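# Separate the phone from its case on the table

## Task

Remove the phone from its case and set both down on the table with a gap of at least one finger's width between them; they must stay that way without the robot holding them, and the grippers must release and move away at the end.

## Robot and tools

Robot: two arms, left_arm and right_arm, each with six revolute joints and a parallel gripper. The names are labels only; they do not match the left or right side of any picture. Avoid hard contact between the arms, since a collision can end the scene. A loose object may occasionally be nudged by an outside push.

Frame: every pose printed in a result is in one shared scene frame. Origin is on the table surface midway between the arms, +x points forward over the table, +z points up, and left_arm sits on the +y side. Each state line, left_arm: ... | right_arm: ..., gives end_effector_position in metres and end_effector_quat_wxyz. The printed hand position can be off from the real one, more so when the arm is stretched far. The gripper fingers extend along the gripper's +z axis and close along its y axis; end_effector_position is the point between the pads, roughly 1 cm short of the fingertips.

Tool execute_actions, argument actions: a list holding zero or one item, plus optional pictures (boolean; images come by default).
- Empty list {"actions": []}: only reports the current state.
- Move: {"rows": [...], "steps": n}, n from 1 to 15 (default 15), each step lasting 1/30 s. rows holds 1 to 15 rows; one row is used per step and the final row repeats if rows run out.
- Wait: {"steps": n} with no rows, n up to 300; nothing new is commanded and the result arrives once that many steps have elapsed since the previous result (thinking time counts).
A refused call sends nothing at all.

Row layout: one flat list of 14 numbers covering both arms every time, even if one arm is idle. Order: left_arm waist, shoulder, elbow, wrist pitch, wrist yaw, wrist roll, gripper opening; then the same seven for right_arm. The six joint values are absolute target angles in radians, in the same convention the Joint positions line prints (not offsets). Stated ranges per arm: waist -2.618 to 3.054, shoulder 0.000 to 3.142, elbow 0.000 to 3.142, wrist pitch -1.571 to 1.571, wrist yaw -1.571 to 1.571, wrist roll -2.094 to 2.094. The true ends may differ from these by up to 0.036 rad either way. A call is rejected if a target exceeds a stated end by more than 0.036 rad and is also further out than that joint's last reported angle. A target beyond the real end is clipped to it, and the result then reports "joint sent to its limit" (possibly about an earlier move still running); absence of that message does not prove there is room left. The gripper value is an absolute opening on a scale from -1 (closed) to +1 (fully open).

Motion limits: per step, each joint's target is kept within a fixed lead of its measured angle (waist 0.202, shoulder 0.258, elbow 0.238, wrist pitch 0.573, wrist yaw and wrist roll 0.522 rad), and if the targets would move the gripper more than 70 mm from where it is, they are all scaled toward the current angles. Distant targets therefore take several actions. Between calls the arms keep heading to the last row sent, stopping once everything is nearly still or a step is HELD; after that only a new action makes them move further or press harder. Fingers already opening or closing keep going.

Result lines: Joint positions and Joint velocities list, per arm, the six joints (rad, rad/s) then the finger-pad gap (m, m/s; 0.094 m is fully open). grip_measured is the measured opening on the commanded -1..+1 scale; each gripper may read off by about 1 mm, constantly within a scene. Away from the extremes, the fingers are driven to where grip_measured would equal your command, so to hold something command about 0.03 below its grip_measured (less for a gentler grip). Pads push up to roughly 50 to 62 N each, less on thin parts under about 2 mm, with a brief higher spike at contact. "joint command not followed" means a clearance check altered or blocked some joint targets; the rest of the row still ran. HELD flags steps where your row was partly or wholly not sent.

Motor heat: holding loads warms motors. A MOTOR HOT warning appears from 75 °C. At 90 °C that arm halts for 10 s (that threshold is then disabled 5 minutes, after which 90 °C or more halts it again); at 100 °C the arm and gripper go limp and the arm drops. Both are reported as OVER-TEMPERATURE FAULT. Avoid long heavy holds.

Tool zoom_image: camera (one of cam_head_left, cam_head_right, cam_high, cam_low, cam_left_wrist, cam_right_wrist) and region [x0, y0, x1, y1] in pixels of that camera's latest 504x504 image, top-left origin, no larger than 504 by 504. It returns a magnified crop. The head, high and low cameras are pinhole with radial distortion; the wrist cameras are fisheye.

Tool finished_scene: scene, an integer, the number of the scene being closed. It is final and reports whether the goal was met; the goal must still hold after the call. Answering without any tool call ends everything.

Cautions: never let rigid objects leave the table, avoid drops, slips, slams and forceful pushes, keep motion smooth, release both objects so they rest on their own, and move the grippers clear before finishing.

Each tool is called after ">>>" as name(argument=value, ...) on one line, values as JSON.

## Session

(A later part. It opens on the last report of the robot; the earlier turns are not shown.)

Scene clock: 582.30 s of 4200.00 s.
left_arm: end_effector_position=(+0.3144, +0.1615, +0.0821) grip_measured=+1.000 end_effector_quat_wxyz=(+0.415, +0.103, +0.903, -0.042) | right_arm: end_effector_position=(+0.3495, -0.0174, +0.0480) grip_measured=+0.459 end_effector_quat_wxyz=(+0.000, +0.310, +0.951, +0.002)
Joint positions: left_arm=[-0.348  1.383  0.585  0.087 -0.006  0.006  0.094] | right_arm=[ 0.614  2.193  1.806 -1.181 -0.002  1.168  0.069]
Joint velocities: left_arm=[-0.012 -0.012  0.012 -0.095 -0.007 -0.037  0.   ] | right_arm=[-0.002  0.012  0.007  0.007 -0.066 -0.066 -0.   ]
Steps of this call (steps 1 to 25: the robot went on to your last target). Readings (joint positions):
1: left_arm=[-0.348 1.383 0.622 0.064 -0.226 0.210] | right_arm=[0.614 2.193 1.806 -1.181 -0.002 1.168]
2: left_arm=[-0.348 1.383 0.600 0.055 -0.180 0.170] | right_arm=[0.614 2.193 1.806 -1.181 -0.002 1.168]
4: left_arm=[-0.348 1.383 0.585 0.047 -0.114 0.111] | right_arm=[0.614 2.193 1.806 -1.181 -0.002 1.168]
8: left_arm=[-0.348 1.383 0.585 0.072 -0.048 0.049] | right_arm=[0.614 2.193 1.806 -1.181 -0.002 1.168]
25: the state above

>>> execute_actions(actions=[{"rows": [[-0.365, 1.386, 0.593, 0.10, 0, 0, 1, 0.608, 2.172, 1.842, -1.19, 0, 1.175, 0.44],[-0.39, 1.386, 0.593, 0.10, 0, 0, 1, 0.608, 2.172, 1.842, -1.19, 0, 1.175, 0.44],[-0.42, 1.386, 0.593, 0.10, 0, 0, 1, 0.608, 2.172, 1.842, -1.19, 0, 1.175, 0.44],[-0.45, 1.386, 0.593, 0.10, 0, 0, 1, 0.608, 2.172, 1.842, -1.19, 0, 1.175, 0.44],[-0.48, 1.386, 0.593, 0.10, 0, 0, 1, 0.608, 2.172, 1.842, -1.19, 0, 1.175, 0.44],[-0.51, 1.386, 0.593, 0.10, 0, 0, 1, 0.608, 2.172, 1.842, -1.19, 0, 1.175, 0.44],[-0.54, 1.386, 0.593, 0.10, 0, 0, 1, 0.608, 2.172, 1.842, -1.19, 0, 1.175, 0.44],[-0.57, 1.386, 0.593, 0.10, 0, 0, 1, 0.608, 2.172, 1.842, -1.19, 0, 1.175, 0.44],[-0.60, 1.386, 0.593, 0.10, 0, 0, 1, 0.608, 2.172, 1.842, -1.19, 0, 1.175, 0.44],[-0.63, 1.386, 0.593, 0.10, 0, 0, 1, 0.608, 2.172, 1.842, -1.19, 0, 1.175, 0.44],[-0.66, 1.386, 0.593, 0.10, 0, 0, 1, 0.608, 2.172, 1.842, -1.19, 0, 1.175, 0.44],[-0.685, 1.386, 0.593, 0.10, 0, 0, 1, 0.608, 2.172, 1.842, -1.19, 0, 1.175, 0.44],[-0.705, 1.386, 0.593, 0.10, 0, 0, 1, 0.608, 2.172, 1.842, -1.19, 0, 1.175, 0.44],[-0.72, 1.386, 0.593, 0.10, 0, 0, 1, 0.608, 2.172, 1.842, -1.19, 0, 1.175, 0.44],[-0.73, 1.386, 0.593, 0.10, 0, 0, 1, 0.608, 2.172, 1.842, -1.19, 0, 1.175, 0.44]], "steps": 15}], pictures=false)

>>> execute_actions(actions=[{"steps": 20}])

Scene clock: 613.43 s of 4200.00 s.
left_arm: end_effector_position=(+0.2631, +0.0382, +0.0827) grip_measured=+1.000 end_effector_quat_wxyz=(+0.401, +0.262, +0.870, -0.119) | right_arm: end_effector_position=(+0.3495, -0.0174, +0.0480) grip_measured=+0.459 end_effector_quat_wxyz=(+0.000, +0.310, +0.951, +0.002)
Joint positions: left_arm=[-0.705  1.383  0.585  0.09   0.001  0.004  0.094] | right_arm=[ 0.614  2.193  1.806 -1.181 -0.002  1.168  0.069]
Joint velocities: left_arm=[-0.486  0.017 -0.012  0.037  0.066  0.037  0.   ] | right_arm=[-0.017  0.002  0.007 -0.007 -0.022  0.139  0.001]
Steps of this call (steps 1 to 15: the robot went on to your last target; steps 16 to 100: nothing new was sent; then 27.30 s passed at rest; steps 101 to 115: all 15 steps of this action). Readings (joint positions):
101: left_arm=[-0.349 1.383 0.585 0.088 -0.005 0.005] | right_arm=[0.614 2.193 1.806 -1.181 -0.002 1.168]
102: left_arm=[-0.354 1.383 0.585 0.088 -0.007 0.004] | right_arm=[0.614 2.193 1.806 -1.181 -0.002 1.168]
104: left_arm=[-0.389 1.383 0.585 0.088 -0.009 0.004] | right_arm=[0.614 2.193 1.806 -1.181 -0.002 1.168]
108: left_arm=[-0.513 1.383 0.585 0.090 -0.007 0.004] | right_arm=[0.614 2.193 1.806 -1.181 -0.002 1.168]
115: the state above

Scene clock: 614.10 s of 4200.00 s.
left_arm: end_effector_position=(+0.2580, +0.0306, +0.0827) grip_measured=+1.000 end_effector_quat_wxyz=(+0.399, +0.272, +0.867, -0.125) | right_arm: end_effector_position=(+0.3495, -0.0174, +0.0480) grip_measured=+0.459 end_effector_quat_wxyz=(+0.000, +0.310, +0.951, +0.002)
Joint positions: left_arm=[-0.727  1.383  0.585  0.09   0.004  0.004  0.094] | right_arm=[ 0.614  2.193  1.806 -1.181 -0.002  1.168  0.069]
Joint velocities: left_arm=[-0.007 -0.007  0.017 -0.037 -0.037  0.007  0.   ] | right_arm=[-0.002  0.002  0.002  0.007 -0.022  0.066 -0.001]
Steps of this call (steps 1 to 20: the robot went on to your last target). Readings (joint positions):
1: left_arm=[-0.718 1.383 0.585 0.090 0.003 0.004] | right_arm=[0.614 2.193 1.806 -1.181 -0.002 1.168]
2: left_arm=[-0.725 1.383 0.585 0.090 0.004 0.004] | right_arm=[0.614 2.193 1.806 -1.181 -0.002 1.168]
4: left_arm=[-0.727 1.383 0.585 0.090 0.004 0.004] | right_arm=[0.614 2.193 1.806 -1.181 -0.002 1.168]
8: left_arm=[-0.727 1.383 0.585 0.090 0.004 0.004] | right_arm=[0.614 2.193 1.806 -1.181 -0.002 1.168]
20: the state above

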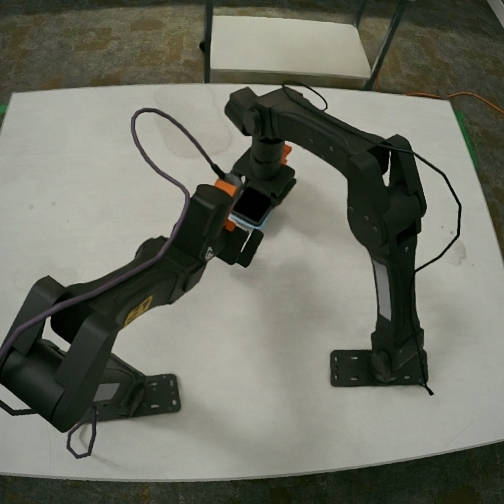

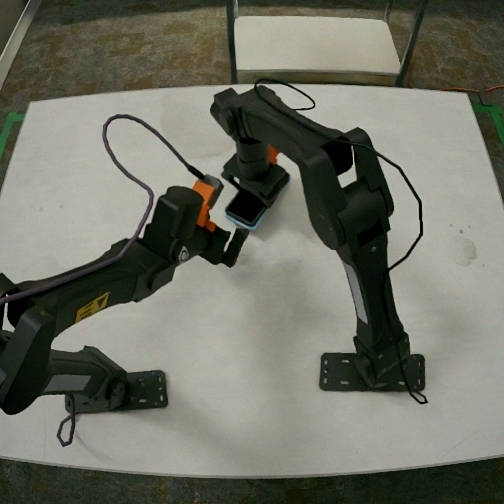

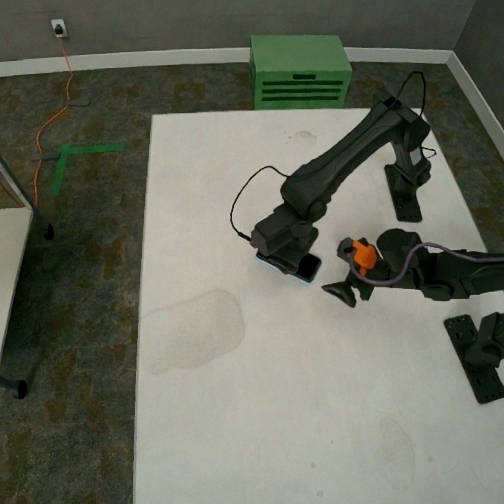

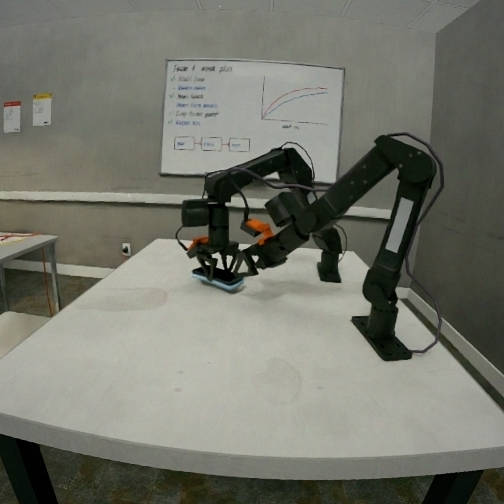

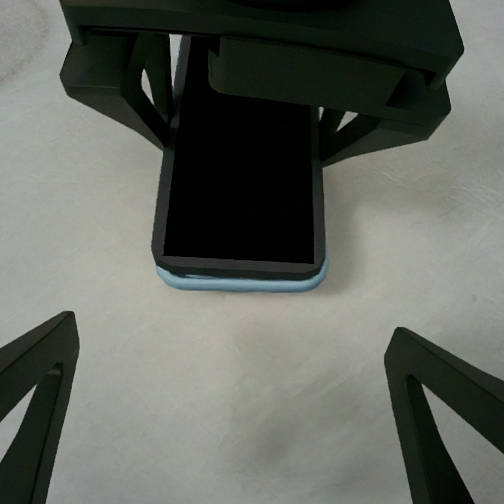

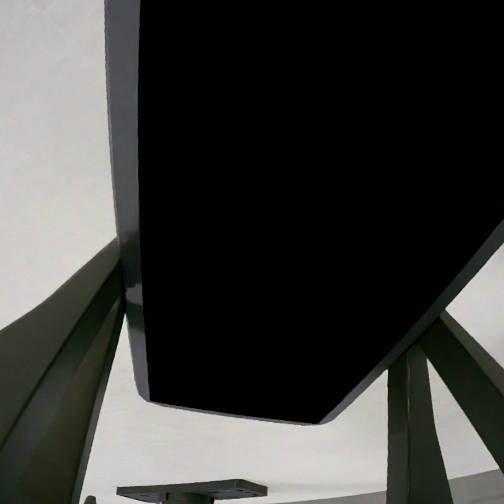

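>>> execute_actions(actions=[{"rows": [[-0.73, 1.40, 0.596, 0.11, 0, 0, 1, 0.608, 2.172, 1.842, -1.19, 0, 1.175, 0.44],[-0.73, 1.42, 0.60, 0.125, 0, 0, 1, 0.608, 2.172, 1.842, -1.19, 0, 1.175, 0.44],[-0.73, 1.44, 0.605, 0.14, 0, 0, 1, 0.608, 2.172, 1.842, -1.19, 0, 1.175, 0.44],[-0.73, 1.46, 0.61, 0.155, 0, 0, 1, 0.608, 2.172, 1.842, -1.19, 0, 1.175, 0.44],[-0.73, 1.48, 0.615, 0.17, 0, 0, 1, 0.608, 2.172, 1.842, -1.19, 0, 1.175, 0.44],[-0.73, 1.50, 0.62, 0.185, 0, 0, 1, 0.608, 2.172, 1.842, -1.19, 0, 1.175, 0.44],[-0.73, 1.52, 0.625, 0.20, 0, 0, 1, 0.608, 2.172, 1.842, -1.19, 0, 1.175, 0.44],[-0.73, 1.54, 0.63, 0.215, 0, 0, 1, 0.608, 2.172, 1.842, -1.19, 0, 1.175, 0.44],[-0.73, 1.56, 0.635, 0.235, 0, 0, 1, 0.608, 2.172, 1.842, -1.19, 0, 1.175, 0.44],[-0.73, 1.58, 0.64, 0.255, 0, 0, 1, 0.608, 2.172, 1.842, -1.19, 0, 1.175, 0.44],[-0.73, 1.595, 0.645, 0.27, 0, 0, 1, 0.608, 2.172, 1.842, -1.19, 0, 1.175, 0.44]], "steps": 15}], pictures=false)

>>> execute_actions(actions=[{"steps": 20}])

Scene clock: 649.63 s of 4200.00 s.
left_arm: end_effector_position=(+0.2748, +0.0190, +0.0451) grip_measured=+1.000 end_effector_quat_wxyz=(+0.382, +0.274, +0.874, -0.120) | right_arm: end_effector_position=(+0.3495, -0.0174, +0.0480) grip_measured=+0.459 end_effector_quat_wxyz=(+0.000, +0.310, +0.951, +0.002)
Joint positions: left_arm=[-0.727  1.586  0.613  0.226  0.004  0.004  0.094] | right_arm=[ 0.614  2.193  1.806 -1.181 -0.002  1.168  0.069]
Joint velocities: left_arm=[ 0.007 -0.017  0.002  0.095 -0.007 -0.007  0.   ] | right_arm=[-0.017 -0.002  0.007 -0.022 -0.007  0.007  0.001]
Steps of this call (steps 1 to 15: the robot went on to your last target; steps 16 to 100: nothing new was sent; then 31.70 s passed at rest; steps 101 to 115: all 15 steps of this action). Readings (joint positions):
101: left_arm=[-0.727 1.383 0.585 0.091 0.004 0.004] | right_arm=[0.614 2.193 1.806 -1.181 -0.002 1.168]
102: left_arm=[-0.727 1.386 0.585 0.095 0.004 0.004] | right_arm=[0.614 2.193 1.806 -1.181 -0.002 1.168]
104: left_arm=[-0.727 1.405 0.585 0.114 0.004 0.004] | right_arm=[0.614 2.193 1.806 -1.181 -0.002 1.168]
108: left_arm=[-0.727 1.488 0.593 0.156 0.004 0.004] | right_arm=[0.614 2.193 1.806 -1.181 -0.002 1.168]
115: the state above

Scene clock: 650.30 s of 4200.00 s.
left_arm: end_effector_position=(+0.2792, +0.0160, +0.0510) grip_measured=+1.000 end_effector_quat_wxyz=(+0.396, +0.273, +0.868, -0.124) | right_arm: end_effector_position=(+0.3495, -0.0174, +0.0480) grip_measured=+0.459 end_effector_quat_wxyz=(+0.000, +0.310, +0.951, +0.002)
Joint positions: left_arm=[-0.727  1.586  0.613  0.257  0.004  0.004  0.094] | right_arm=[ 0.614  2.193  1.806 -1.181 -0.002  1.168  0.069]
Joint velocities: left_arm=[-0.022  0.002 -0.002 -0.037 -0.007 -0.007  0.   ] | right_arm=[-0.002  0.002  0.012 -0.037 -0.007 -0.051 -0.   ]
Steps of this call (steps 1 to 20: the robot went on to your last target). Readings (joint positions):
1: left_arm=[-0.727 1.586 0.613 0.231 0.004 0.004] | right_arm=[0.614 2.193 1.806 -1.181 -0.002 1.168]
2: left_arm=[-0.727 1.586 0.613 0.238 0.004 0.004] | right_arm=[0.614 2.193 1.806 -1.181 -0.002 1.168]
4: left_arm=[-0.727 1.586 0.613 0.246 0.004 0.004] | right_arm=[0.614 2.193 1.806 -1.181 -0.002 1.168]
8: left_arm=[-0.727 1.586 0.613 0.254 0.004 0.004] | right_arm=[0.614 2.193 1.806 -1.181 -0.002 1.168]
20: the state above

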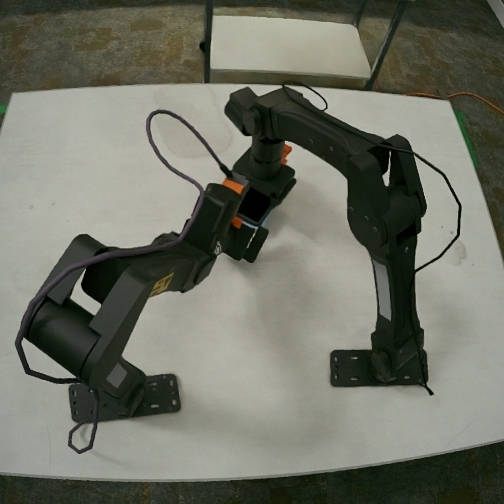

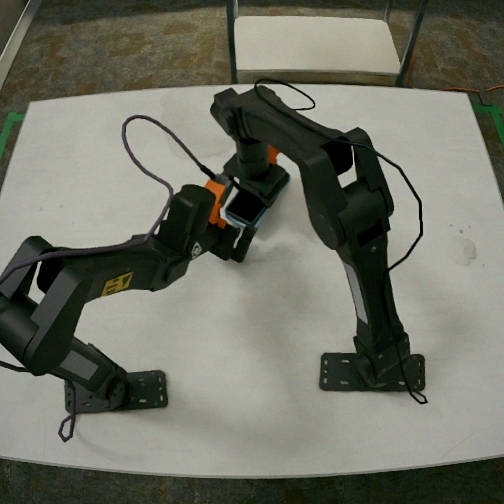

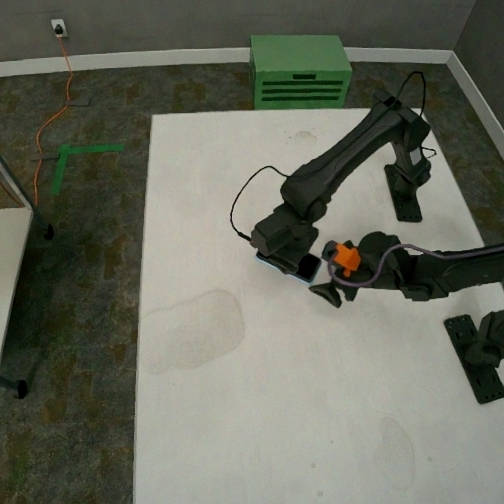

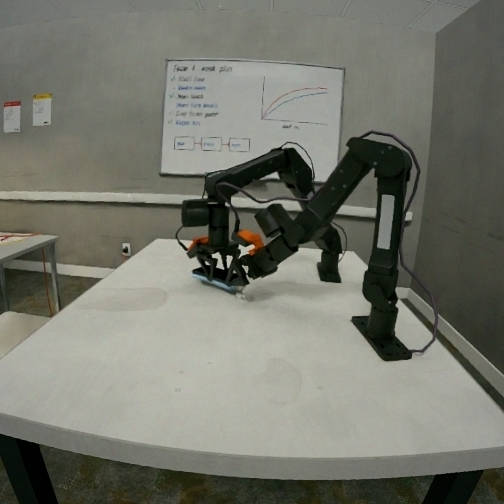

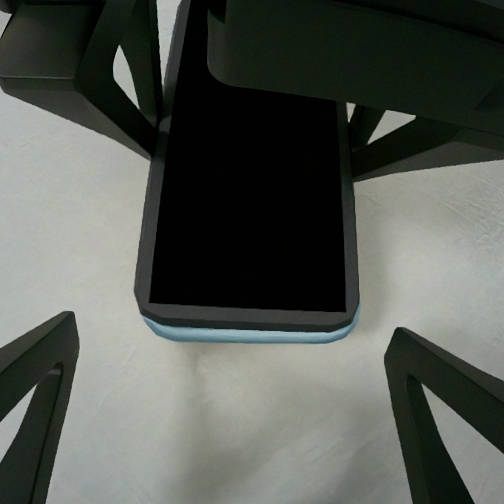

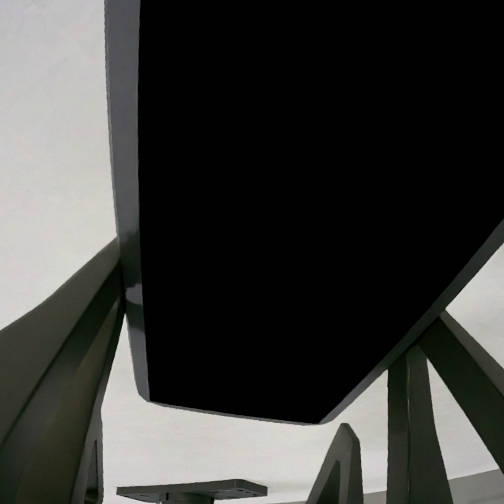

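>>> execute_actions(actions=[{"rows": [[-0.733, 1.61, 0.65, 0.28, 0, 0, 1, 0.608, 2.172, 1.842, -1.19, 0, 1.175, 0.44],[-0.736, 1.625, 0.655, 0.29, 0, 0, 1, 0.608, 2.172, 1.842, -1.19, 0, 1.175, 0.44],[-0.739, 1.64, 0.66, 0.30, 0, 0, 1, 0.608, 2.172, 1.842, -1.19, 0, 1.175, 0.44],[-0.741, 1.655, 0.665, 0.31, 0, 0, 1, 0.608, 2.172, 1.842, -1.19, 0, 1.175, 0.44],[-0.741, 1.67, 0.67, 0.32, 0, 0, 1, 0.608, 2.172, 1.842, -1.19, 0, 1.175, 0.44],[-0.741, 1.685, 0.675, 0.33, 0, 0, 1, 0.608, 2.172, 1.842, -1.19, 0, 1.175, 0.44],[-0.741, 1.70, 0.68, 0.34, 0, 0, 1, 0.608, 2.172, 1.842, -1.19, 0, 1.175, 0.44],[-0.741, 1.715, 0.685, 0.35, 0, 0, 1, 0.608, 2.172, 1.842, -1.19, 0, 1.175, 0.44],[-0.741, 1.73, 0.69, 0.36, 0, 0, 1, 0.608, 2.172, 1.842, -1.19, 0, 1.175, 0.44],[-0.741, 1.742, 0.695, 0.37, 0, 0, 1, 0.608, 2.172, 1.842, -1.19, 0, 1.175, 0.44],[-0.741, 1.752, 0.70, 0.377, 0, 0, 1, 0.608, 2.172, 1.842, -1.19, 0, 1.175, 0.44]], "steps": 15}], pictures=false)

>>> execute_actions(actions=[{"steps": 20}])

Scene clock: 686.83 s of 4200.00 s.
left_arm: end_effector_position=(+0.2956, +0.0021, +0.0276) grip_measured=+1.000 end_effector_quat_wxyz=(+0.391, +0.275, +0.869, -0.124) | right_arm: end_effector_position=(+0.3495, -0.0174, +0.0480) grip_measured=+0.459 end_effector_quat_wxyz=(+0.000, +0.310, +0.951, +0.002)
Joint positions: left_arm=[-0.733  1.741  0.669  0.346  0.004  0.004  0.094] | right_arm=[ 0.614  2.193  1.806 -1.181 -0.002  1.168  0.069]
Joint velocities: left_arm=[-0.007 -0.007 -0.002  0.007 -0.051 -0.007  0.   ] | right_arm=[ 0.007  0.002  0.007 -0.037 -0.051 -0.007 -0.001]
Steps of this call (steps 1 to 15: the robot went on to your last target; steps 16 to 100: nothing new was sent; then 32.70 s passed at rest; steps 101 to 115: all 15 steps of this action). Readings (joint positions):
101: left_arm=[-0.727 1.586 0.613 0.259 0.004 0.004] | right_arm=[0.614 2.193 1.806 -1.181 -0.002 1.168]
102: left_arm=[-0.727 1.589 0.615 0.260 0.004 0.004] | right_arm=[0.614 2.193 1.806 -1.181 -0.002 1.168]
104: left_arm=[-0.728 1.608 0.627 0.272 0.004 0.004] | right_arm=[0.614 2.193 1.806 -1.181 -0.002 1.168]
108: left_arm=[-0.732 1.670 0.651 0.307 0.004 0.004] | right_arm=[0.614 2.193 1.806 -1.181 -0.002 1.168]
115: the state above

Scene clock: 687.50 s of 4200.00 s.
left_arm: end_effector_position=(+0.2981, +0.0004, +0.0311) grip_measured=+1.000 end_effector_quat_wxyz=(+0.399, +0.274, +0.866, -0.126) | right_arm: end_effector_position=(+0.3495, -0.0174, +0.0480) grip_measured=+0.459 end_effector_quat_wxyz=(+0.000, +0.310, +0.951, +0.002)
Joint positions: left_arm=[-0.733  1.741  0.669  0.365  0.004  0.004  0.094] | right_arm=[ 0.614  2.193  1.806 -1.181 -0.002  1.168  0.069]
Joint velocities: left_arm=[-0.012  0.007  0.002  0.022  0.007  0.007  0.   ] | right_arm=[-0.007 -0.007  0.017 -0.007  0.007  0.051 -0.001]
Steps of this call (steps 1 to 20: the robot went on to your last target). Readings (joint positions):
1: left_arm=[-0.733 1.741 0.669 0.348 0.004 0.004] | right_arm=[0.614 2.193 1.806 -1.181 -0.002 1.168]
2: left_arm=[-0.733 1.741 0.669 0.352 0.004 0.004] | right_arm=[0.614 2.193 1.806 -1.181 -0.002 1.168]
4: left_arm=[-0.733 1.741 0.669 0.357 0.004 0.004] | right_arm=[0.614 2.193 1.806 -1.181 -0.002 1.168]
8: left_arm=[-0.733 1.741 0.669 0.362 0.004 0.004] | right_arm=[0.614 2.193 1.806 -1.181 -0.002 1.168]
20: the state above

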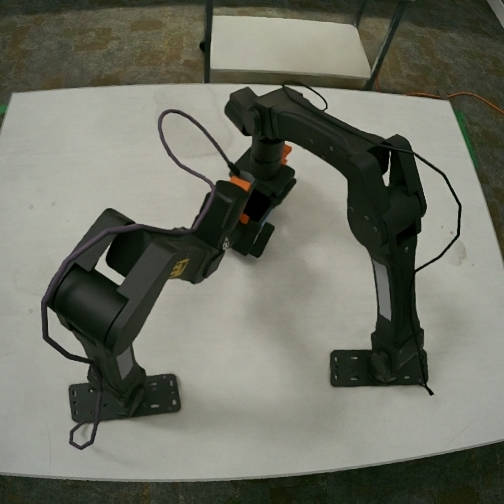

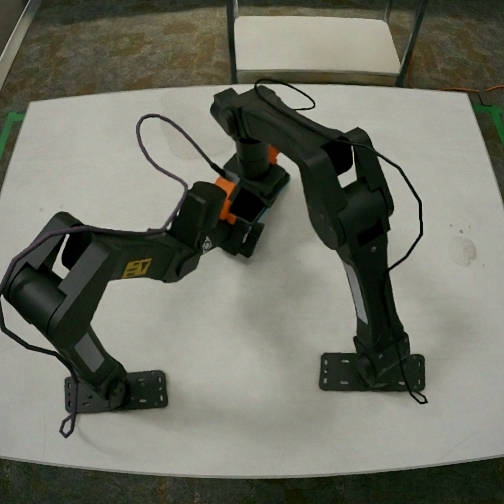

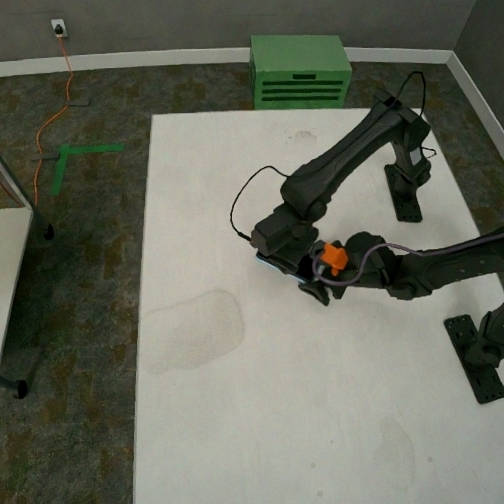

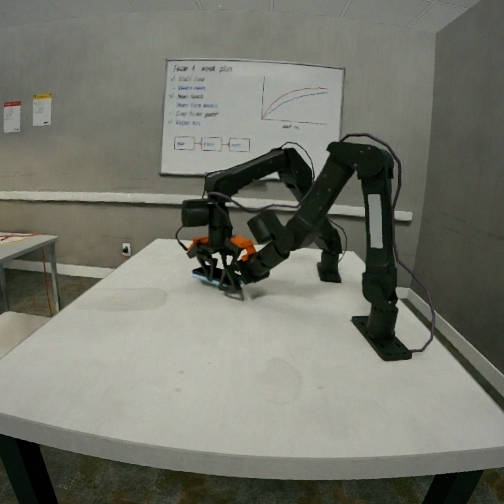

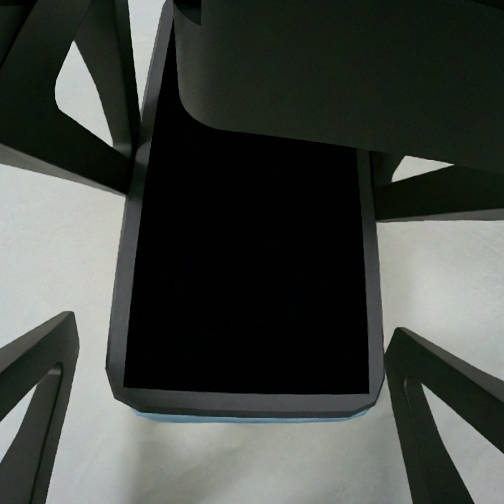

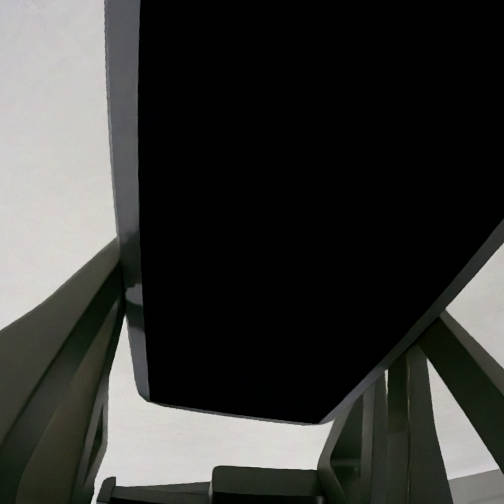

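>>> execute_actions(actions=[{"rows": [[-0.746, 1.752, 0.70, 0.377, 0, 0, 1, 0.608, 2.172, 1.842, -1.19, 0, 1.175, 0.44],[-0.752, 1.752, 0.70, 0.377, 0, 0, 1, 0.608, 2.172, 1.842, -1.19, 0, 1.175, 0.44]], "steps": 15}])

>>> zoom_image(camera="cam_low", region=[180, 230, 280, 310])

Scene clock: 696.80 s of 4200.00 s.
left_arm: end_effector_position=(+0.2952, -0.0038, +0.0311) grip_measured=+1.000 end_effector_quat_wxyz=(+0.398, +0.279, +0.864, -0.129) | right_arm: end_effector_position=(+0.3495, -0.0174, +0.0480) grip_measured=+0.459 end_effector_quat_wxyz=(+0.000, +0.310, +0.951, +0.002)
Joint positions: left_arm=[-0.745  1.741  0.669  0.365  0.004  0.004  0.094] | right_arm=[ 0.614  2.193  1.806 -1.181 -0.002  1.168  0.069]
Joint velocities: left_arm=[ 0.012 -0.002  0.017  0.022 -0.037  0.051  0.   ] | right_arm=[-0.007 -0.012 -0.022  0.051 -0.081 -0.007  0.   ]
Steps of this call (steps 1 to 15: the robot went on to your last target; steps 16 to 100: nothing new was sent; then 5.47 s passed at rest; steps 101 to 115: all 15 steps of this action). Readings (joint positions):
101: left_arm=[-0.734 1.741 0.669 0.365 0.004 0.004] | right_arm=[0.614 2.193 1.806 -1.181 -0.002 1.168]
102: left_arm=[-0.735 1.741 0.669 0.365 0.004 0.004] | right_arm=[0.614 2.193 1.806 -1.181 -0.002 1.168]
104: left_arm=[-0.740 1.741 0.669 0.365 0.004 0.004] | right_arm=[0.614 2.193 1.806 -1.181 -0.002 1.168]
108: left_arm=[-0.745 1.741 0.669 0.365 0.004 0.004] | right_arm=[0.614 2.193 1.806 -1.181 -0.002 1.168]
115: the state above

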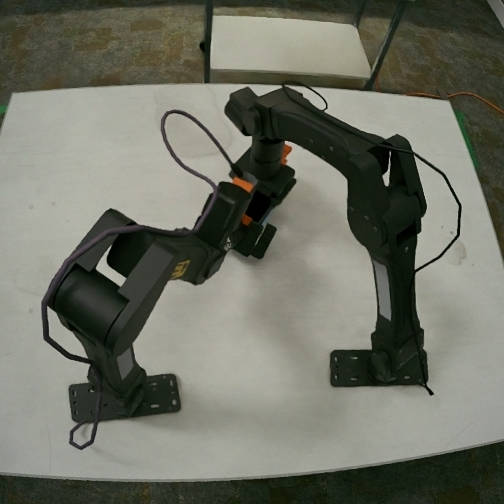

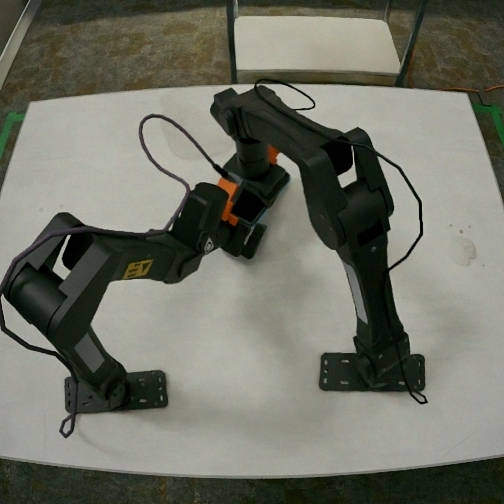

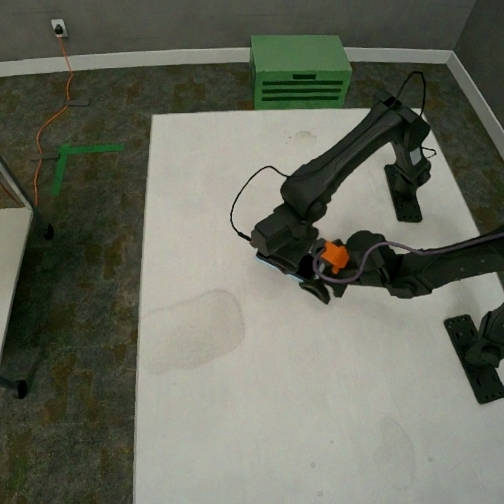

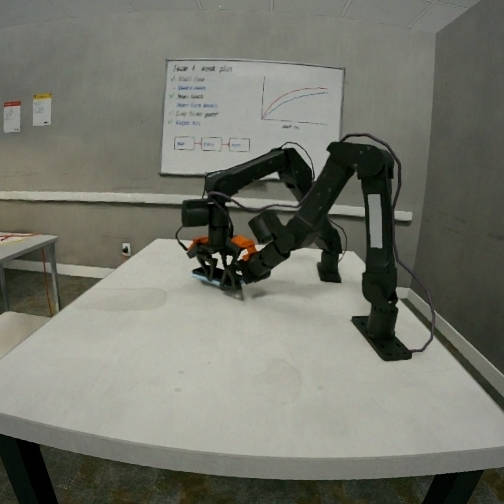

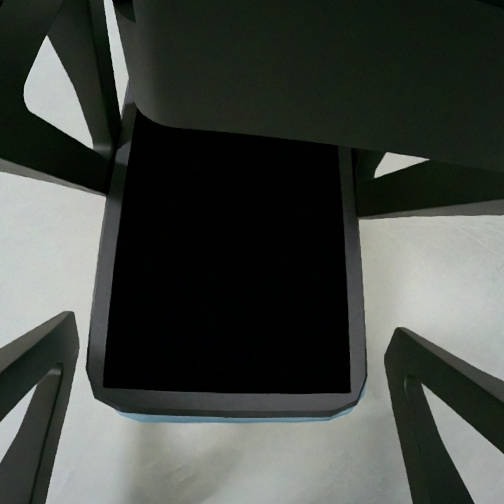

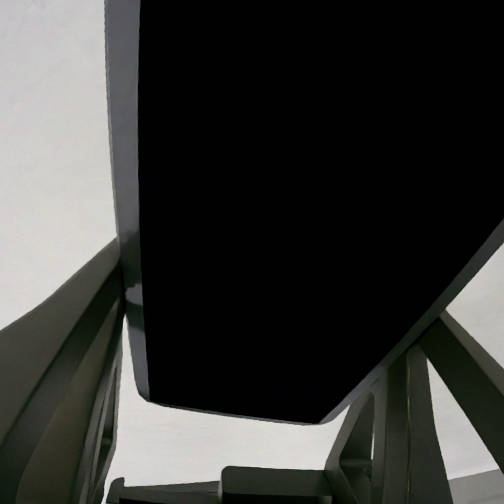

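Region (180, 230, 280, 310) of cam_low's 504x504 image, scaled by 5.040, with more detail than that image has; it fills the top 403 rows of this view, and the rest is white.

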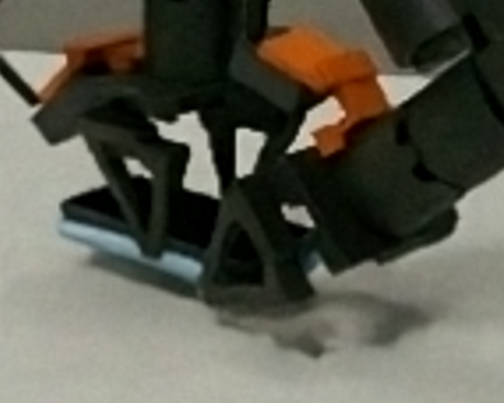

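>>> execute_actions(actions=[{"rows": [[-0.752, 1.752, 0.70, 0.377, 0, 0, 0.92, 0.608, 2.172, 1.842, -1.19, 0, 1.175, 0.44],[-0.752, 1.752, 0.70, 0.377, 0, 0, 0.85, 0.608, 2.172, 1.842, -1.19, 0, 1.175, 0.44],[-0.752, 1.752, 0.70, 0.377, 0, 0, 0.79, 0.608, 2.172, 1.842, -1.19, 0, 1.175, 0.44],[-0.752, 1.752, 0.70, 0.377, 0, 0, 0.74, 0.608, 2.172, 1.842, -1.19, 0, 1.175, 0.44],[-0.752, 1.752, 0.70, 0.377, 0, 0, 0.70, 0.608, 2.172, 1.842, -1.19, 0, 1.175, 0.44],[-0.752, 1.752, 0.70, 0.377, 0, 0, 0.67, 0.608, 2.172, 1.842, -1.19, 0, 1.175, 0.44],[-0.752, 1.752, 0.70, 0.377, 0, 0, 0.64, 0.608, 2.172, 1.842, -1.19, 0, 1.175, 0.44],[-0.752, 1.752, 0.70, 0.377, 0, 0, 0.62, 0.608, 2.172, 1.842, -1.19, 0, 1.175, 0.44],[-0.752, 1.752, 0.70, 0.377, 0, 0, 0.60, 0.608, 2.172, 1.842, -1.19, 0, 1.175, 0.44],[-0.752, 1.752, 0.70, 0.377, 0, 0, 0.58, 0.608, 2.172, 1.842, -1.19, 0, 1.175, 0.44],[-0.752, 1.752, 0.70, 0.377, 0, 0, 0.565, 0.608, 2.172, 1.842, -1.19, 0, 1.175, 0.44],[-0.752, 1.752, 0.70, 0.377, 0, 0, 0.55, 0.608, 2.172, 1.842, -1.19, 0, 1.175, 0.44]], "steps": 15}], pictures=false)

>>> execute_actions(actions=[{"steps": 15}], pictures=false)

Scene clock: 715.67 s of 4200.00 s.
left_arm: end_effector_position=(+0.2959, -0.0028, +0.0311) grip_measured=+0.553 end_effector_quat_wxyz=(+0.399, +0.278, +0.864, -0.126) | right_arm: end_effector_position=(+0.3483, -0.0184, +0.0480) grip_measured=+0.459 end_effector_quat_wxyz=(-0.001, +0.310, +0.951, -0.001)
Joint positions: left_arm=[-0.745  1.741  0.669  0.365 -0.003  0.004  0.073] | right_arm=[ 0.614  2.193  1.806 -1.187 -0.     1.168  0.069]
Joint velocities: left_arm=[-0.012  0.002 -0.002 -0.066 -0.022 -0.037 -0.   ] | right_arm=[-0.002 -0.017 -0.017 -0.007  0.007 -0.11  -0.   ]
Steps of this call (steps 1 to 15: the robot went on to your last target; steps 16 to 100: nothing new was sent; then 15.03 s passed at rest; steps 101 to 115: all 15 steps of this action). Readings (joint positions):
101: left_arm=[-0.745 1.741 0.669 0.365 0.004 0.004] | right_arm=[0.614 2.193 1.806 -1.181 -0.002 1.168]
102: left_arm=[-0.745 1.741 0.669 0.365 0.004 0.004] | right_arm=[0.614 2.193 1.806 -1.181 -0.002 1.168]
104: left_arm=[-0.745 1.741 0.669 0.365 0.004 0.004] | right_arm=[0.614 2.193 1.806 -1.181 -0.002 1.168]
108: left_arm=[-0.745 1.741 0.669 0.365 0.001 0.004] | right_arm=[0.614 2.193 1.806 -1.183 -0.002 1.168]
115: the state above

Scene clock: 716.17 s of 4200.00 s.
left_arm: end_effector_position=(+0.2959, -0.0028, +0.0311) grip_measured=+0.553 end_effector_quat_wxyz=(+0.399, +0.278, +0.865, -0.126) | right_arm: end_effector_position=(+0.3483, -0.0184, +0.0480) grip_measured=+0.459 end_effector_quat_wxyz=(-0.001, +0.310, +0.951, -0.001)
Joint positions: left_arm=[-0.745  1.741  0.669  0.365 -0.003  0.003  0.073] | right_arm=[ 0.614  2.193  1.806 -1.187 -0.     1.168  0.069]
Joint velocities: left_arm=[ 0.007 -0.012 -0.002 -0.081 -0.007 -0.022 -0.   ] | right_arm=[-0.012  0.007 -0.012  0.007 -0.051  0.022  0.001]
Steps of this call (steps 1 to 15: the robot went on to your last target). Readings (joint positions):
1: left_arm=[-0.745 1.741 0.669 0.365 -0.003 0.003] | right_arm=[0.614 2.193 1.806 -1.187 -0.000 1.168]
2: left_arm=[-0.745 1.741 0.669 0.365 -0.003 0.003] | right_arm=[0.614 2.193 1.806 -1.187 -0.000 1.168]
4: left_arm=[-0.745 1.741 0.669 0.365 -0.003 0.003] | right_arm=[0.614 2.193 1.806 -1.187 -0.000 1.168]
8: left_arm=[-0.745 1.741 0.669 0.365 -0.003 0.003] | right_arm=[0.614 2.193 1.806 -1.187 -0.000 1.168]
15: the state above
All arms were judged still, so your last target was given up. Only a new action makes them travel on or press farther. Fingers that are still opening or closing keep moving.

>>> execute_actions(actions=[{"rows": [[-0.752, 1.752, 0.70, 0.377, 0, 0, 0.54, 0.608, 2.172, 1.842, -1.19, 0, 1.175, 0.44],[-0.752, 1.752, 0.70, 0.377, 0, 0, 0.53, 0.608, 2.172, 1.842, -1.19, 0, 1.175, 0.44],[-0.752, 1.752, 0.70, 0.377, 0, 0, 0.52, 0.608, 2.172, 1.842, -1.19, 0, 1.175, 0.44]], "steps": 15}], pictures=false)

Scene clock: 723.80 s of 4200.00 s.
left_arm: end_effector_position=(+0.2960, -0.0027, +0.0311) grip_measured=+0.523 end_effector_quat_wxyz=(+0.400, +0.278, +0.865, -0.125) | right_arm: end_effector_position=(+0.3481, -0.0187, +0.0480) grip_measured=+0.458 end_effector_quat_wxyz=(-0.001, +0.310, +0.951, -0.002)
Joint positions: left_arm=[-0.745  1.741  0.669  0.365 -0.004  0.003  0.072] | right_arm=[ 0.614  2.193  1.806 -1.189  0.001  1.168  0.069]
Joint velocities: left_arm=[-0.002 -0.007 -0.002 -0.022 -0.007  0.007 -0.   ] | right_arm=[ 0.007 -0.007 -0.012  0.007 -0.037 -0.037  0.   ]
Steps of this call (steps 1 to 90: nothing new was sent; then 4.13 s passed at rest; steps 91 to 105: all 15 steps of this action). Readings (joint positions):
91: left_arm=[-0.745 1.741 0.669 0.365 -0.004 0.003] | right_arm=[0.614 2.193 1.806 -1.187 -0.000 1.168]
92: left_arm=[-0.745 1.741 0.669 0.365 -0.004 0.003] | right_arm=[0.614 2.193 1.806 -1.187 -0.000 1.168]
94: left_arm=[-0.745 1.741 0.669 0.365 -0.004 0.003] | right_arm=[0.614 2.193 1.806 -1.188 0.000 1.168]
98: left_arm=[-0.745 1.741 0.669 0.365 -0.004 0.003] | right_arm=[0.614 2.193 1.806 -1.189 0.001 1.168]
105: the state above

>>> execute_actions(actions=[{"rows": [[-0.752, 1.752, 0.70, 0.377, 0, 0, 0.51, 0.608, 2.172, 1.842, -1.19, 0, 1.175, 0.44],[-0.752, 1.752, 0.70, 0.377, 0, 0, 0.50, 0.608, 2.172, 1.842, -1.19, 0, 1.175, 0.44],[-0.752, 1.752, 0.70, 0.377, 0, 0, 0.49, 0.608, 2.172, 1.842, -1.19, 0, 1.175, 0.44]], "steps": 15}])

Scene clock: 730.30 s of 4200.00 s.
left_arm: end_effector_position=(+0.2960, -0.0027, +0.0311) grip_measured=+0.495 end_effector_quat_wxyz=(+0.400, +0.278, +0.865, -0.125) | right_arm: end_effector_position=(+0.3481, -0.0188, +0.0480) grip_measured=+0.458 end_effector_quat_wxyz=(-0.001, +0.310, +0.951, -0.002)
Joint positions: left_arm=[-0.745  1.741  0.669  0.365 -0.004  0.003  0.07 ] | right_arm=[ 0.614  2.193  1.806 -1.189  0.001  1.168  0.069]
Joint velocities: left_arm=[ 0.002  0.007 -0.002 -0.007 -0.095 -0.081 -0.   ] | right_arm=[-0.007 -0.012 -0.007 -0.007  0.007  0.081  0.001]
Steps of this call (steps 1 to 15: the robot went on to your last target; steps 16 to 100: nothing new was sent; then 2.67 s passed at rest; steps 101 to 115: all 15 steps of this action). Readings (joint positions):
101: left_arm=[-0.745 1.741 0.669 0.365 -0.004 0.003] | right_arm=[0.614 2.193 1.806 -1.189 0.001 1.168]
102: left_arm=[-0.745 1.741 0.669 0.365 -0.004 0.003] | right_arm=[0.614 2.193 1.806 -1.189 0.001 1.168]
104: left_arm=[-0.745 1.741 0.669 0.365 -0.004 0.003] | right_arm=[0.614 2.193 1.806 -1.189 0.001 1.168]
108: left_arm=[-0.745 1.741 0.669 0.365 -0.004 0.003] | right_arm=[0.614 2.193 1.806 -1.189 0.001 1.168]
115: the state above

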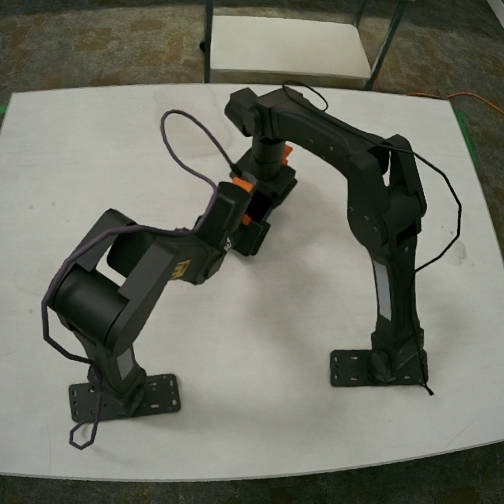

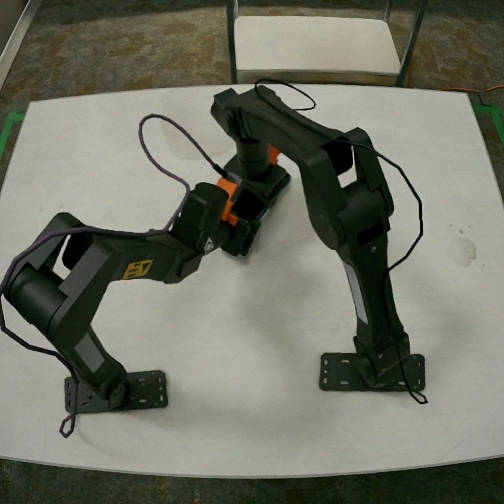

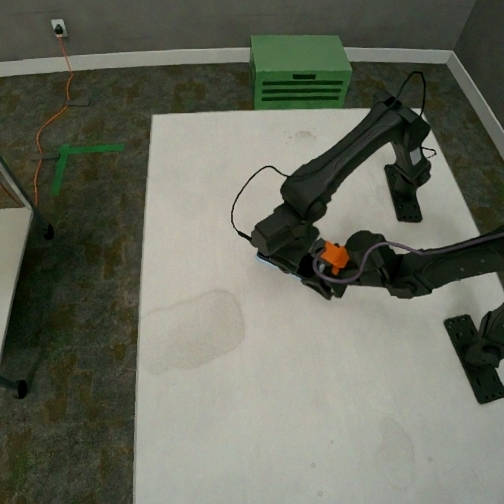

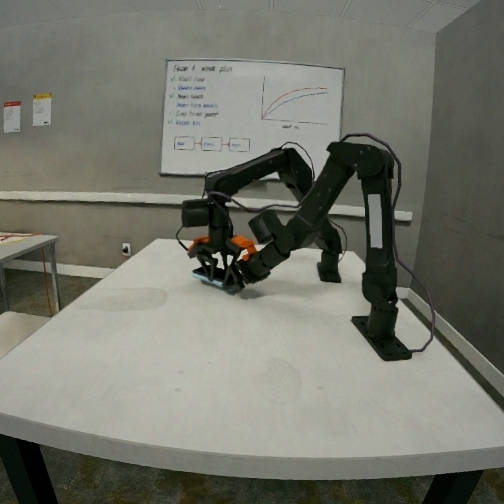

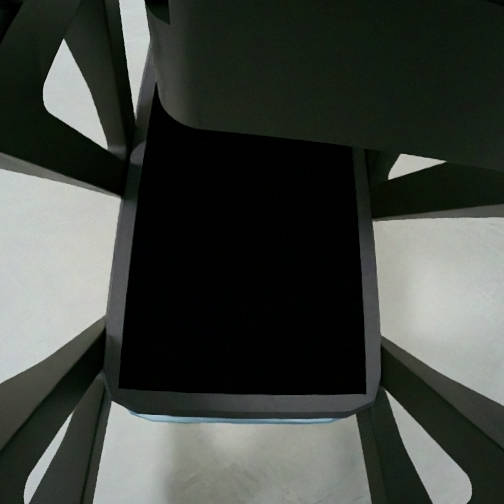

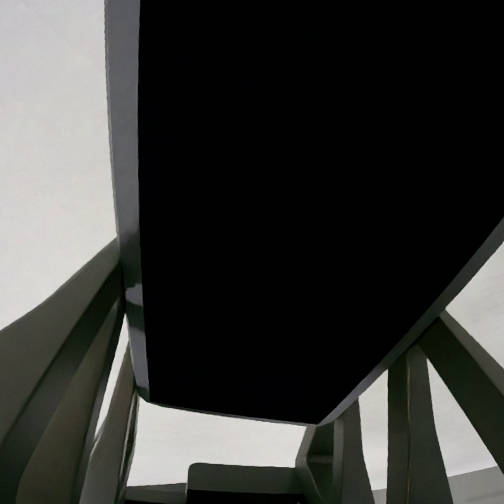

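>>> execute_actions(actions=[{"rows": [[-0.752, 1.752, 0.70, 0.377, 0, 0, 0.48, 0.608, 2.172, 1.842, -1.19, 0, 1.175, 0.44],[-0.752, 1.752, 0.70, 0.377, 0, 0, 0.47, 0.608, 2.172, 1.842, -1.19, 0, 1.175, 0.44],[-0.752, 1.752, 0.70, 0.377, 0, 0, 0.46, 0.608, 2.172, 1.842, -1.19, 0, 1.175, 0.44]], "steps": 15}], pictures=false)

Scene clock: 744.40 s of 4200.00 s.
left_arm: end_effector_position=(+0.2960, -0.0027, +0.0311) grip_measured=+0.469 end_effector_quat_wxyz=(+0.400, +0.278, +0.865, -0.125) | right_arm: end_effector_position=(+0.3480, -0.0189, +0.0480) grip_measured=+0.458 end_effector_quat_wxyz=(-0.001, +0.310, +0.951, -0.002)
Joint positions: left_arm=[-0.745  1.741  0.669  0.365 -0.004  0.003  0.069] | right_arm=[ 0.614  2.193  1.806 -1.189  0.001  1.168  0.069]
Joint velocities: left_arm=[-0.007 -0.022 -0.007 -0.007 -0.007 -0.007 -0.001] | right_arm=[-0.007 -0.002 -0.012  0.007 -0.037 -0.037 -0.001]
Steps of this call (steps 1 to 15: the robot went on to your last target; steps 16 to 100: nothing new was sent; then 10.27 s passed at rest; steps 101 to 115: all 15 steps of this action). Readings (joint positions):
101: left_arm=[-0.745 1.741 0.669 0.365 -0.004 0.003] | right_arm=[0.614 2.193 1.806 -1.189 0.001 1.168]
102: left_arm=[-0.745 1.741 0.669 0.365 -0.004 0.003] | right_arm=[0.614 2.193 1.806 -1.189 0.001 1.168]
104: left_arm=[-0.745 1.741 0.669 0.365 -0.004 0.003] | right_arm=[0.614 2.193 1.806 -1.189 0.001 1.168]
108: left_arm=[-0.745 1.741 0.669 0.365 -0.004 0.003] | right_arm=[0.614 2.193 1.806 -1.189 0.001 1.168]
115: the state above

>>> execute_actions(actions=[{"rows": [[-0.752, 1.752, 0.70, 0.377, 0, 0, 0.46, 0.608, 2.172, 1.847, -1.195, 0, 1.175, 0.44],[-0.752, 1.752, 0.70, 0.377, 0, 0, 0.46, 0.608, 2.172, 1.852, -1.20, 0, 1.175, 0.44],[-0.752, 1.752, 0.70, 0.377, 0, 0, 0.46, 0.608, 2.172, 1.857, -1.205, 0, 1.175, 0.44],[-0.752, 1.752, 0.70, 0.377, 0, 0, 0.46, 0.608, 2.172, 1.862, -1.21, 0, 1.175, 0.44],[-0.752, 1.752, 0.70, 0.377, 0, 0, 0.46, 0.608, 2.172, 1.867, -1.215, 0, 1.175, 0.44],[-0.752, 1.752, 0.70, 0.377, 0, 0, 0.46, 0.608, 2.172, 1.872, -1.22, 0, 1.175, 0.44],[-0.752, 1.752, 0.70, 0.377, 0, 0, 0.46, 0.608, 2.172, 1.877, -1.225, 0, 1.175, 0.44],[-0.752, 1.752, 0.70, 0.377, 0, 0, 0.46, 0.608, 2.172, 1.882, -1.23, 0, 1.175, 0.44],[-0.752, 1.752, 0.70, 0.377, 0, 0, 0.46, 0.608, 2.172, 1.887, -1.235, 0, 1.175, 0.44],[-0.752, 1.752, 0.70, 0.377, 0, 0, 0.46, 0.608, 2.172, 1.892, -1.24, 0, 1.175, 0.44],[-0.752, 1.752, 0.70, 0.377, 0, 0, 0.46, 0.608, 2.172, 1.897, -1.245, 0, 1.175, 0.44],[-0.752, 1.752, 0.70, 0.377, 0, 0, 0.46, 0.608, 2.172, 1.902, -1.25, 0, 1.175, 0.44]], "steps": 15}], pictures=false)

>>> execute_actions(actions=[{"steps": 15}])

>>> zoom_image(camera="cam_low", region=[180, 230, 280, 310])

Scene clock: 760.10 s of 4200.00 s.
left_arm: end_effector_position=(+0.3016, -0.0065, +0.0389) grip_measured=+0.469 end_effector_quat_wxyz=(+0.414, +0.273, +0.858, -0.131) | right_arm: end_effector_position=(+0.3533, -0.0222, +0.0596) grip_measured=+0.458 end_effector_quat_wxyz=(+0.009, +0.310, +0.951, -0.007)
Joint positions: left_arm=[-0.745  1.741  0.676  0.392 -0.005 -0.001  0.069] | right_arm=[ 0.61   2.193  1.852 -1.23   0.022  1.165  0.069]
Joint velocities: left_arm=[ 0.012  0.017  0.037 -0.007 -0.066 -0.051  0.   ] | right_arm=[-0.037  0.002  0.081 -0.081 -0.007 -0.022 -0.001]
Steps of this call (steps 1 to 15: the robot went on to your last target; steps 16 to 100: nothing new was sent; then 11.87 s passed at rest; steps 101 to 115: all 15 steps of this action). Readings (joint positions):
101: left_arm=[-0.745 1.741 0.669 0.365 -0.004 0.003] | right_arm=[0.614 2.193 1.806 -1.190 0.001 1.168]
102: left_arm=[-0.745 1.741 0.669 0.365 -0.004 0.003] | right_arm=[0.614 2.193 1.806 -1.190 0.001 1.168]
104: left_arm=[-0.745 1.741 0.669 0.365 -0.004 0.003] | right_arm=[0.614 2.193 1.809 -1.192 0.001 1.168]
108: left_arm=[-0.745 1.741 0.669 0.375 -0.005 0.001] | right_arm=[0.614 2.193 1.826 -1.207 0.009 1.168]
115: the state above

Scene clock: 760.60 s of 4200.00 s.
left_arm: end_effector_position=(+0.3019, -0.0067, +0.0393) grip_measured=+0.469 end_effector_quat_wxyz=(+0.415, +0.273, +0.858, -0.131) | right_arm: end_effector_position=(+0.3535, -0.0225, +0.0602) grip_measured=+0.458 end_effector_quat_wxyz=(+0.009, +0.310, +0.951, -0.007)
Joint positions: left_arm=[-0.745  1.741  0.677  0.392 -0.005 -0.001  0.069] | right_arm=[ 0.609  2.193  1.855 -1.232  0.023  1.164  0.069]
Joint velocities: left_arm=[ 0.002  0.007  0.017 -0.022  0.007 -0.022 -0.   ] | right_arm=[-0.007  0.002 -0.012  0.007  0.037 -0.007 -0.   ]
Steps of this call (steps 1 to 15: the robot went on to your last target). Readings (joint positions):
1: left_arm=[-0.745 1.741 0.677 0.392 -0.005 -0.001] | right_arm=[0.609 2.193 1.854 -1.231 0.023 1.164]
2: left_arm=[-0.745 1.741 0.677 0.392 -0.005 -0.001] | right_arm=[0.609 2.193 1.854 -1.232 0.023 1.164]
4: left_arm=[-0.745 1.741 0.677 0.392 -0.005 -0.001] | right_arm=[0.609 2.193 1.855 -1.232 0.023 1.164]
8: left_arm=[-0.745 1.741 0.677 0.392 -0.005 -0.001] | right_arm=[0.609 2.193 1.855 -1.232 0.023 1.164]
15: the state above
All arms were judged still, so your last target was given up. Only a new action makes them travel on or press farther. Fingers that are still opening or closing keep moving.

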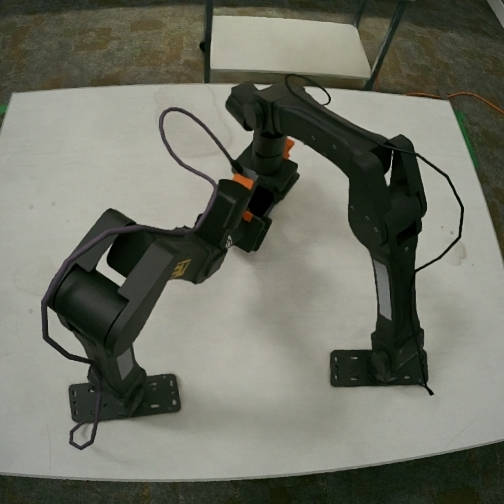

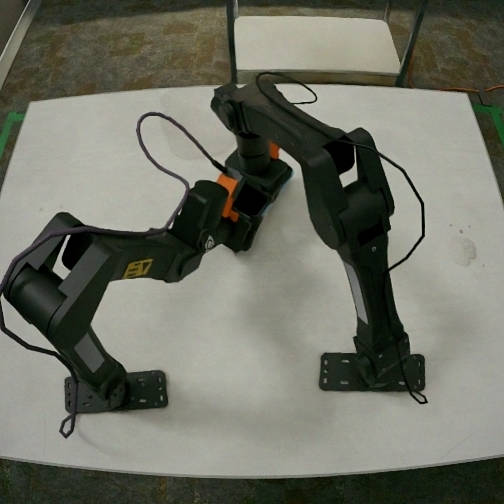

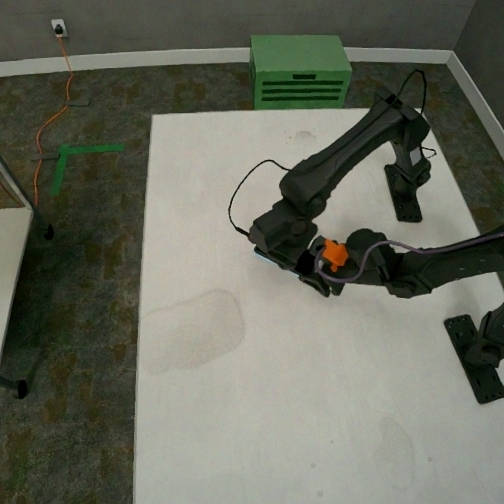

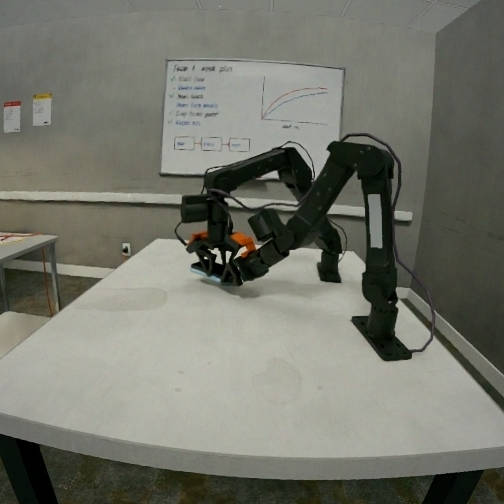

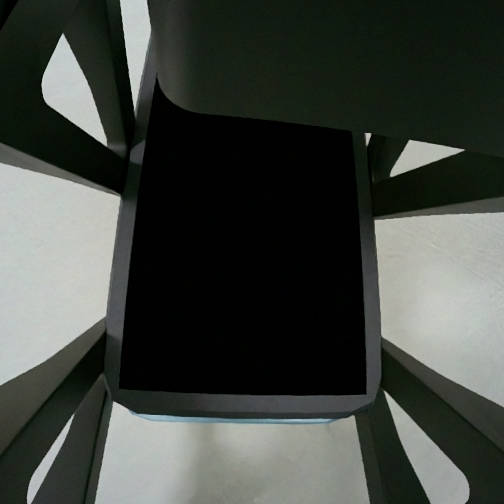

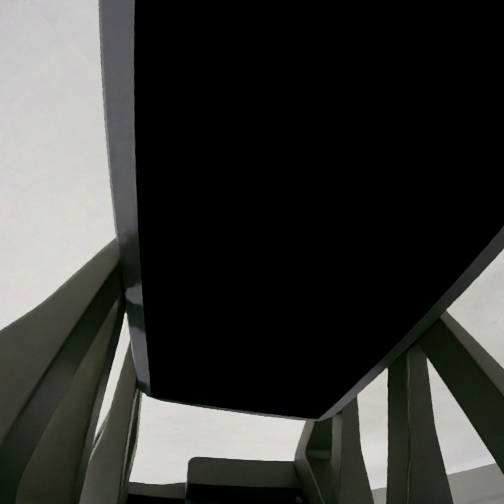

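Region (180, 230, 280, 310) of cam_low's 504x504 image, scaled by 5.040, with more detail than that image has; it fills the top 403 rows of this view, and the rest is white.

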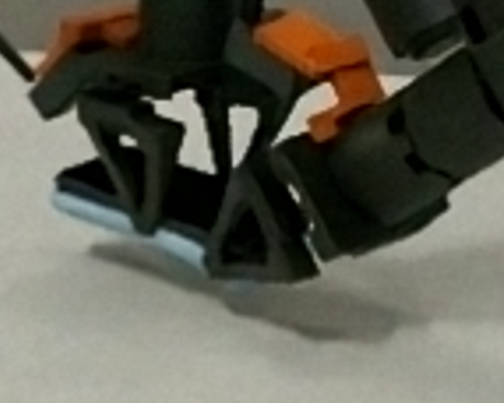

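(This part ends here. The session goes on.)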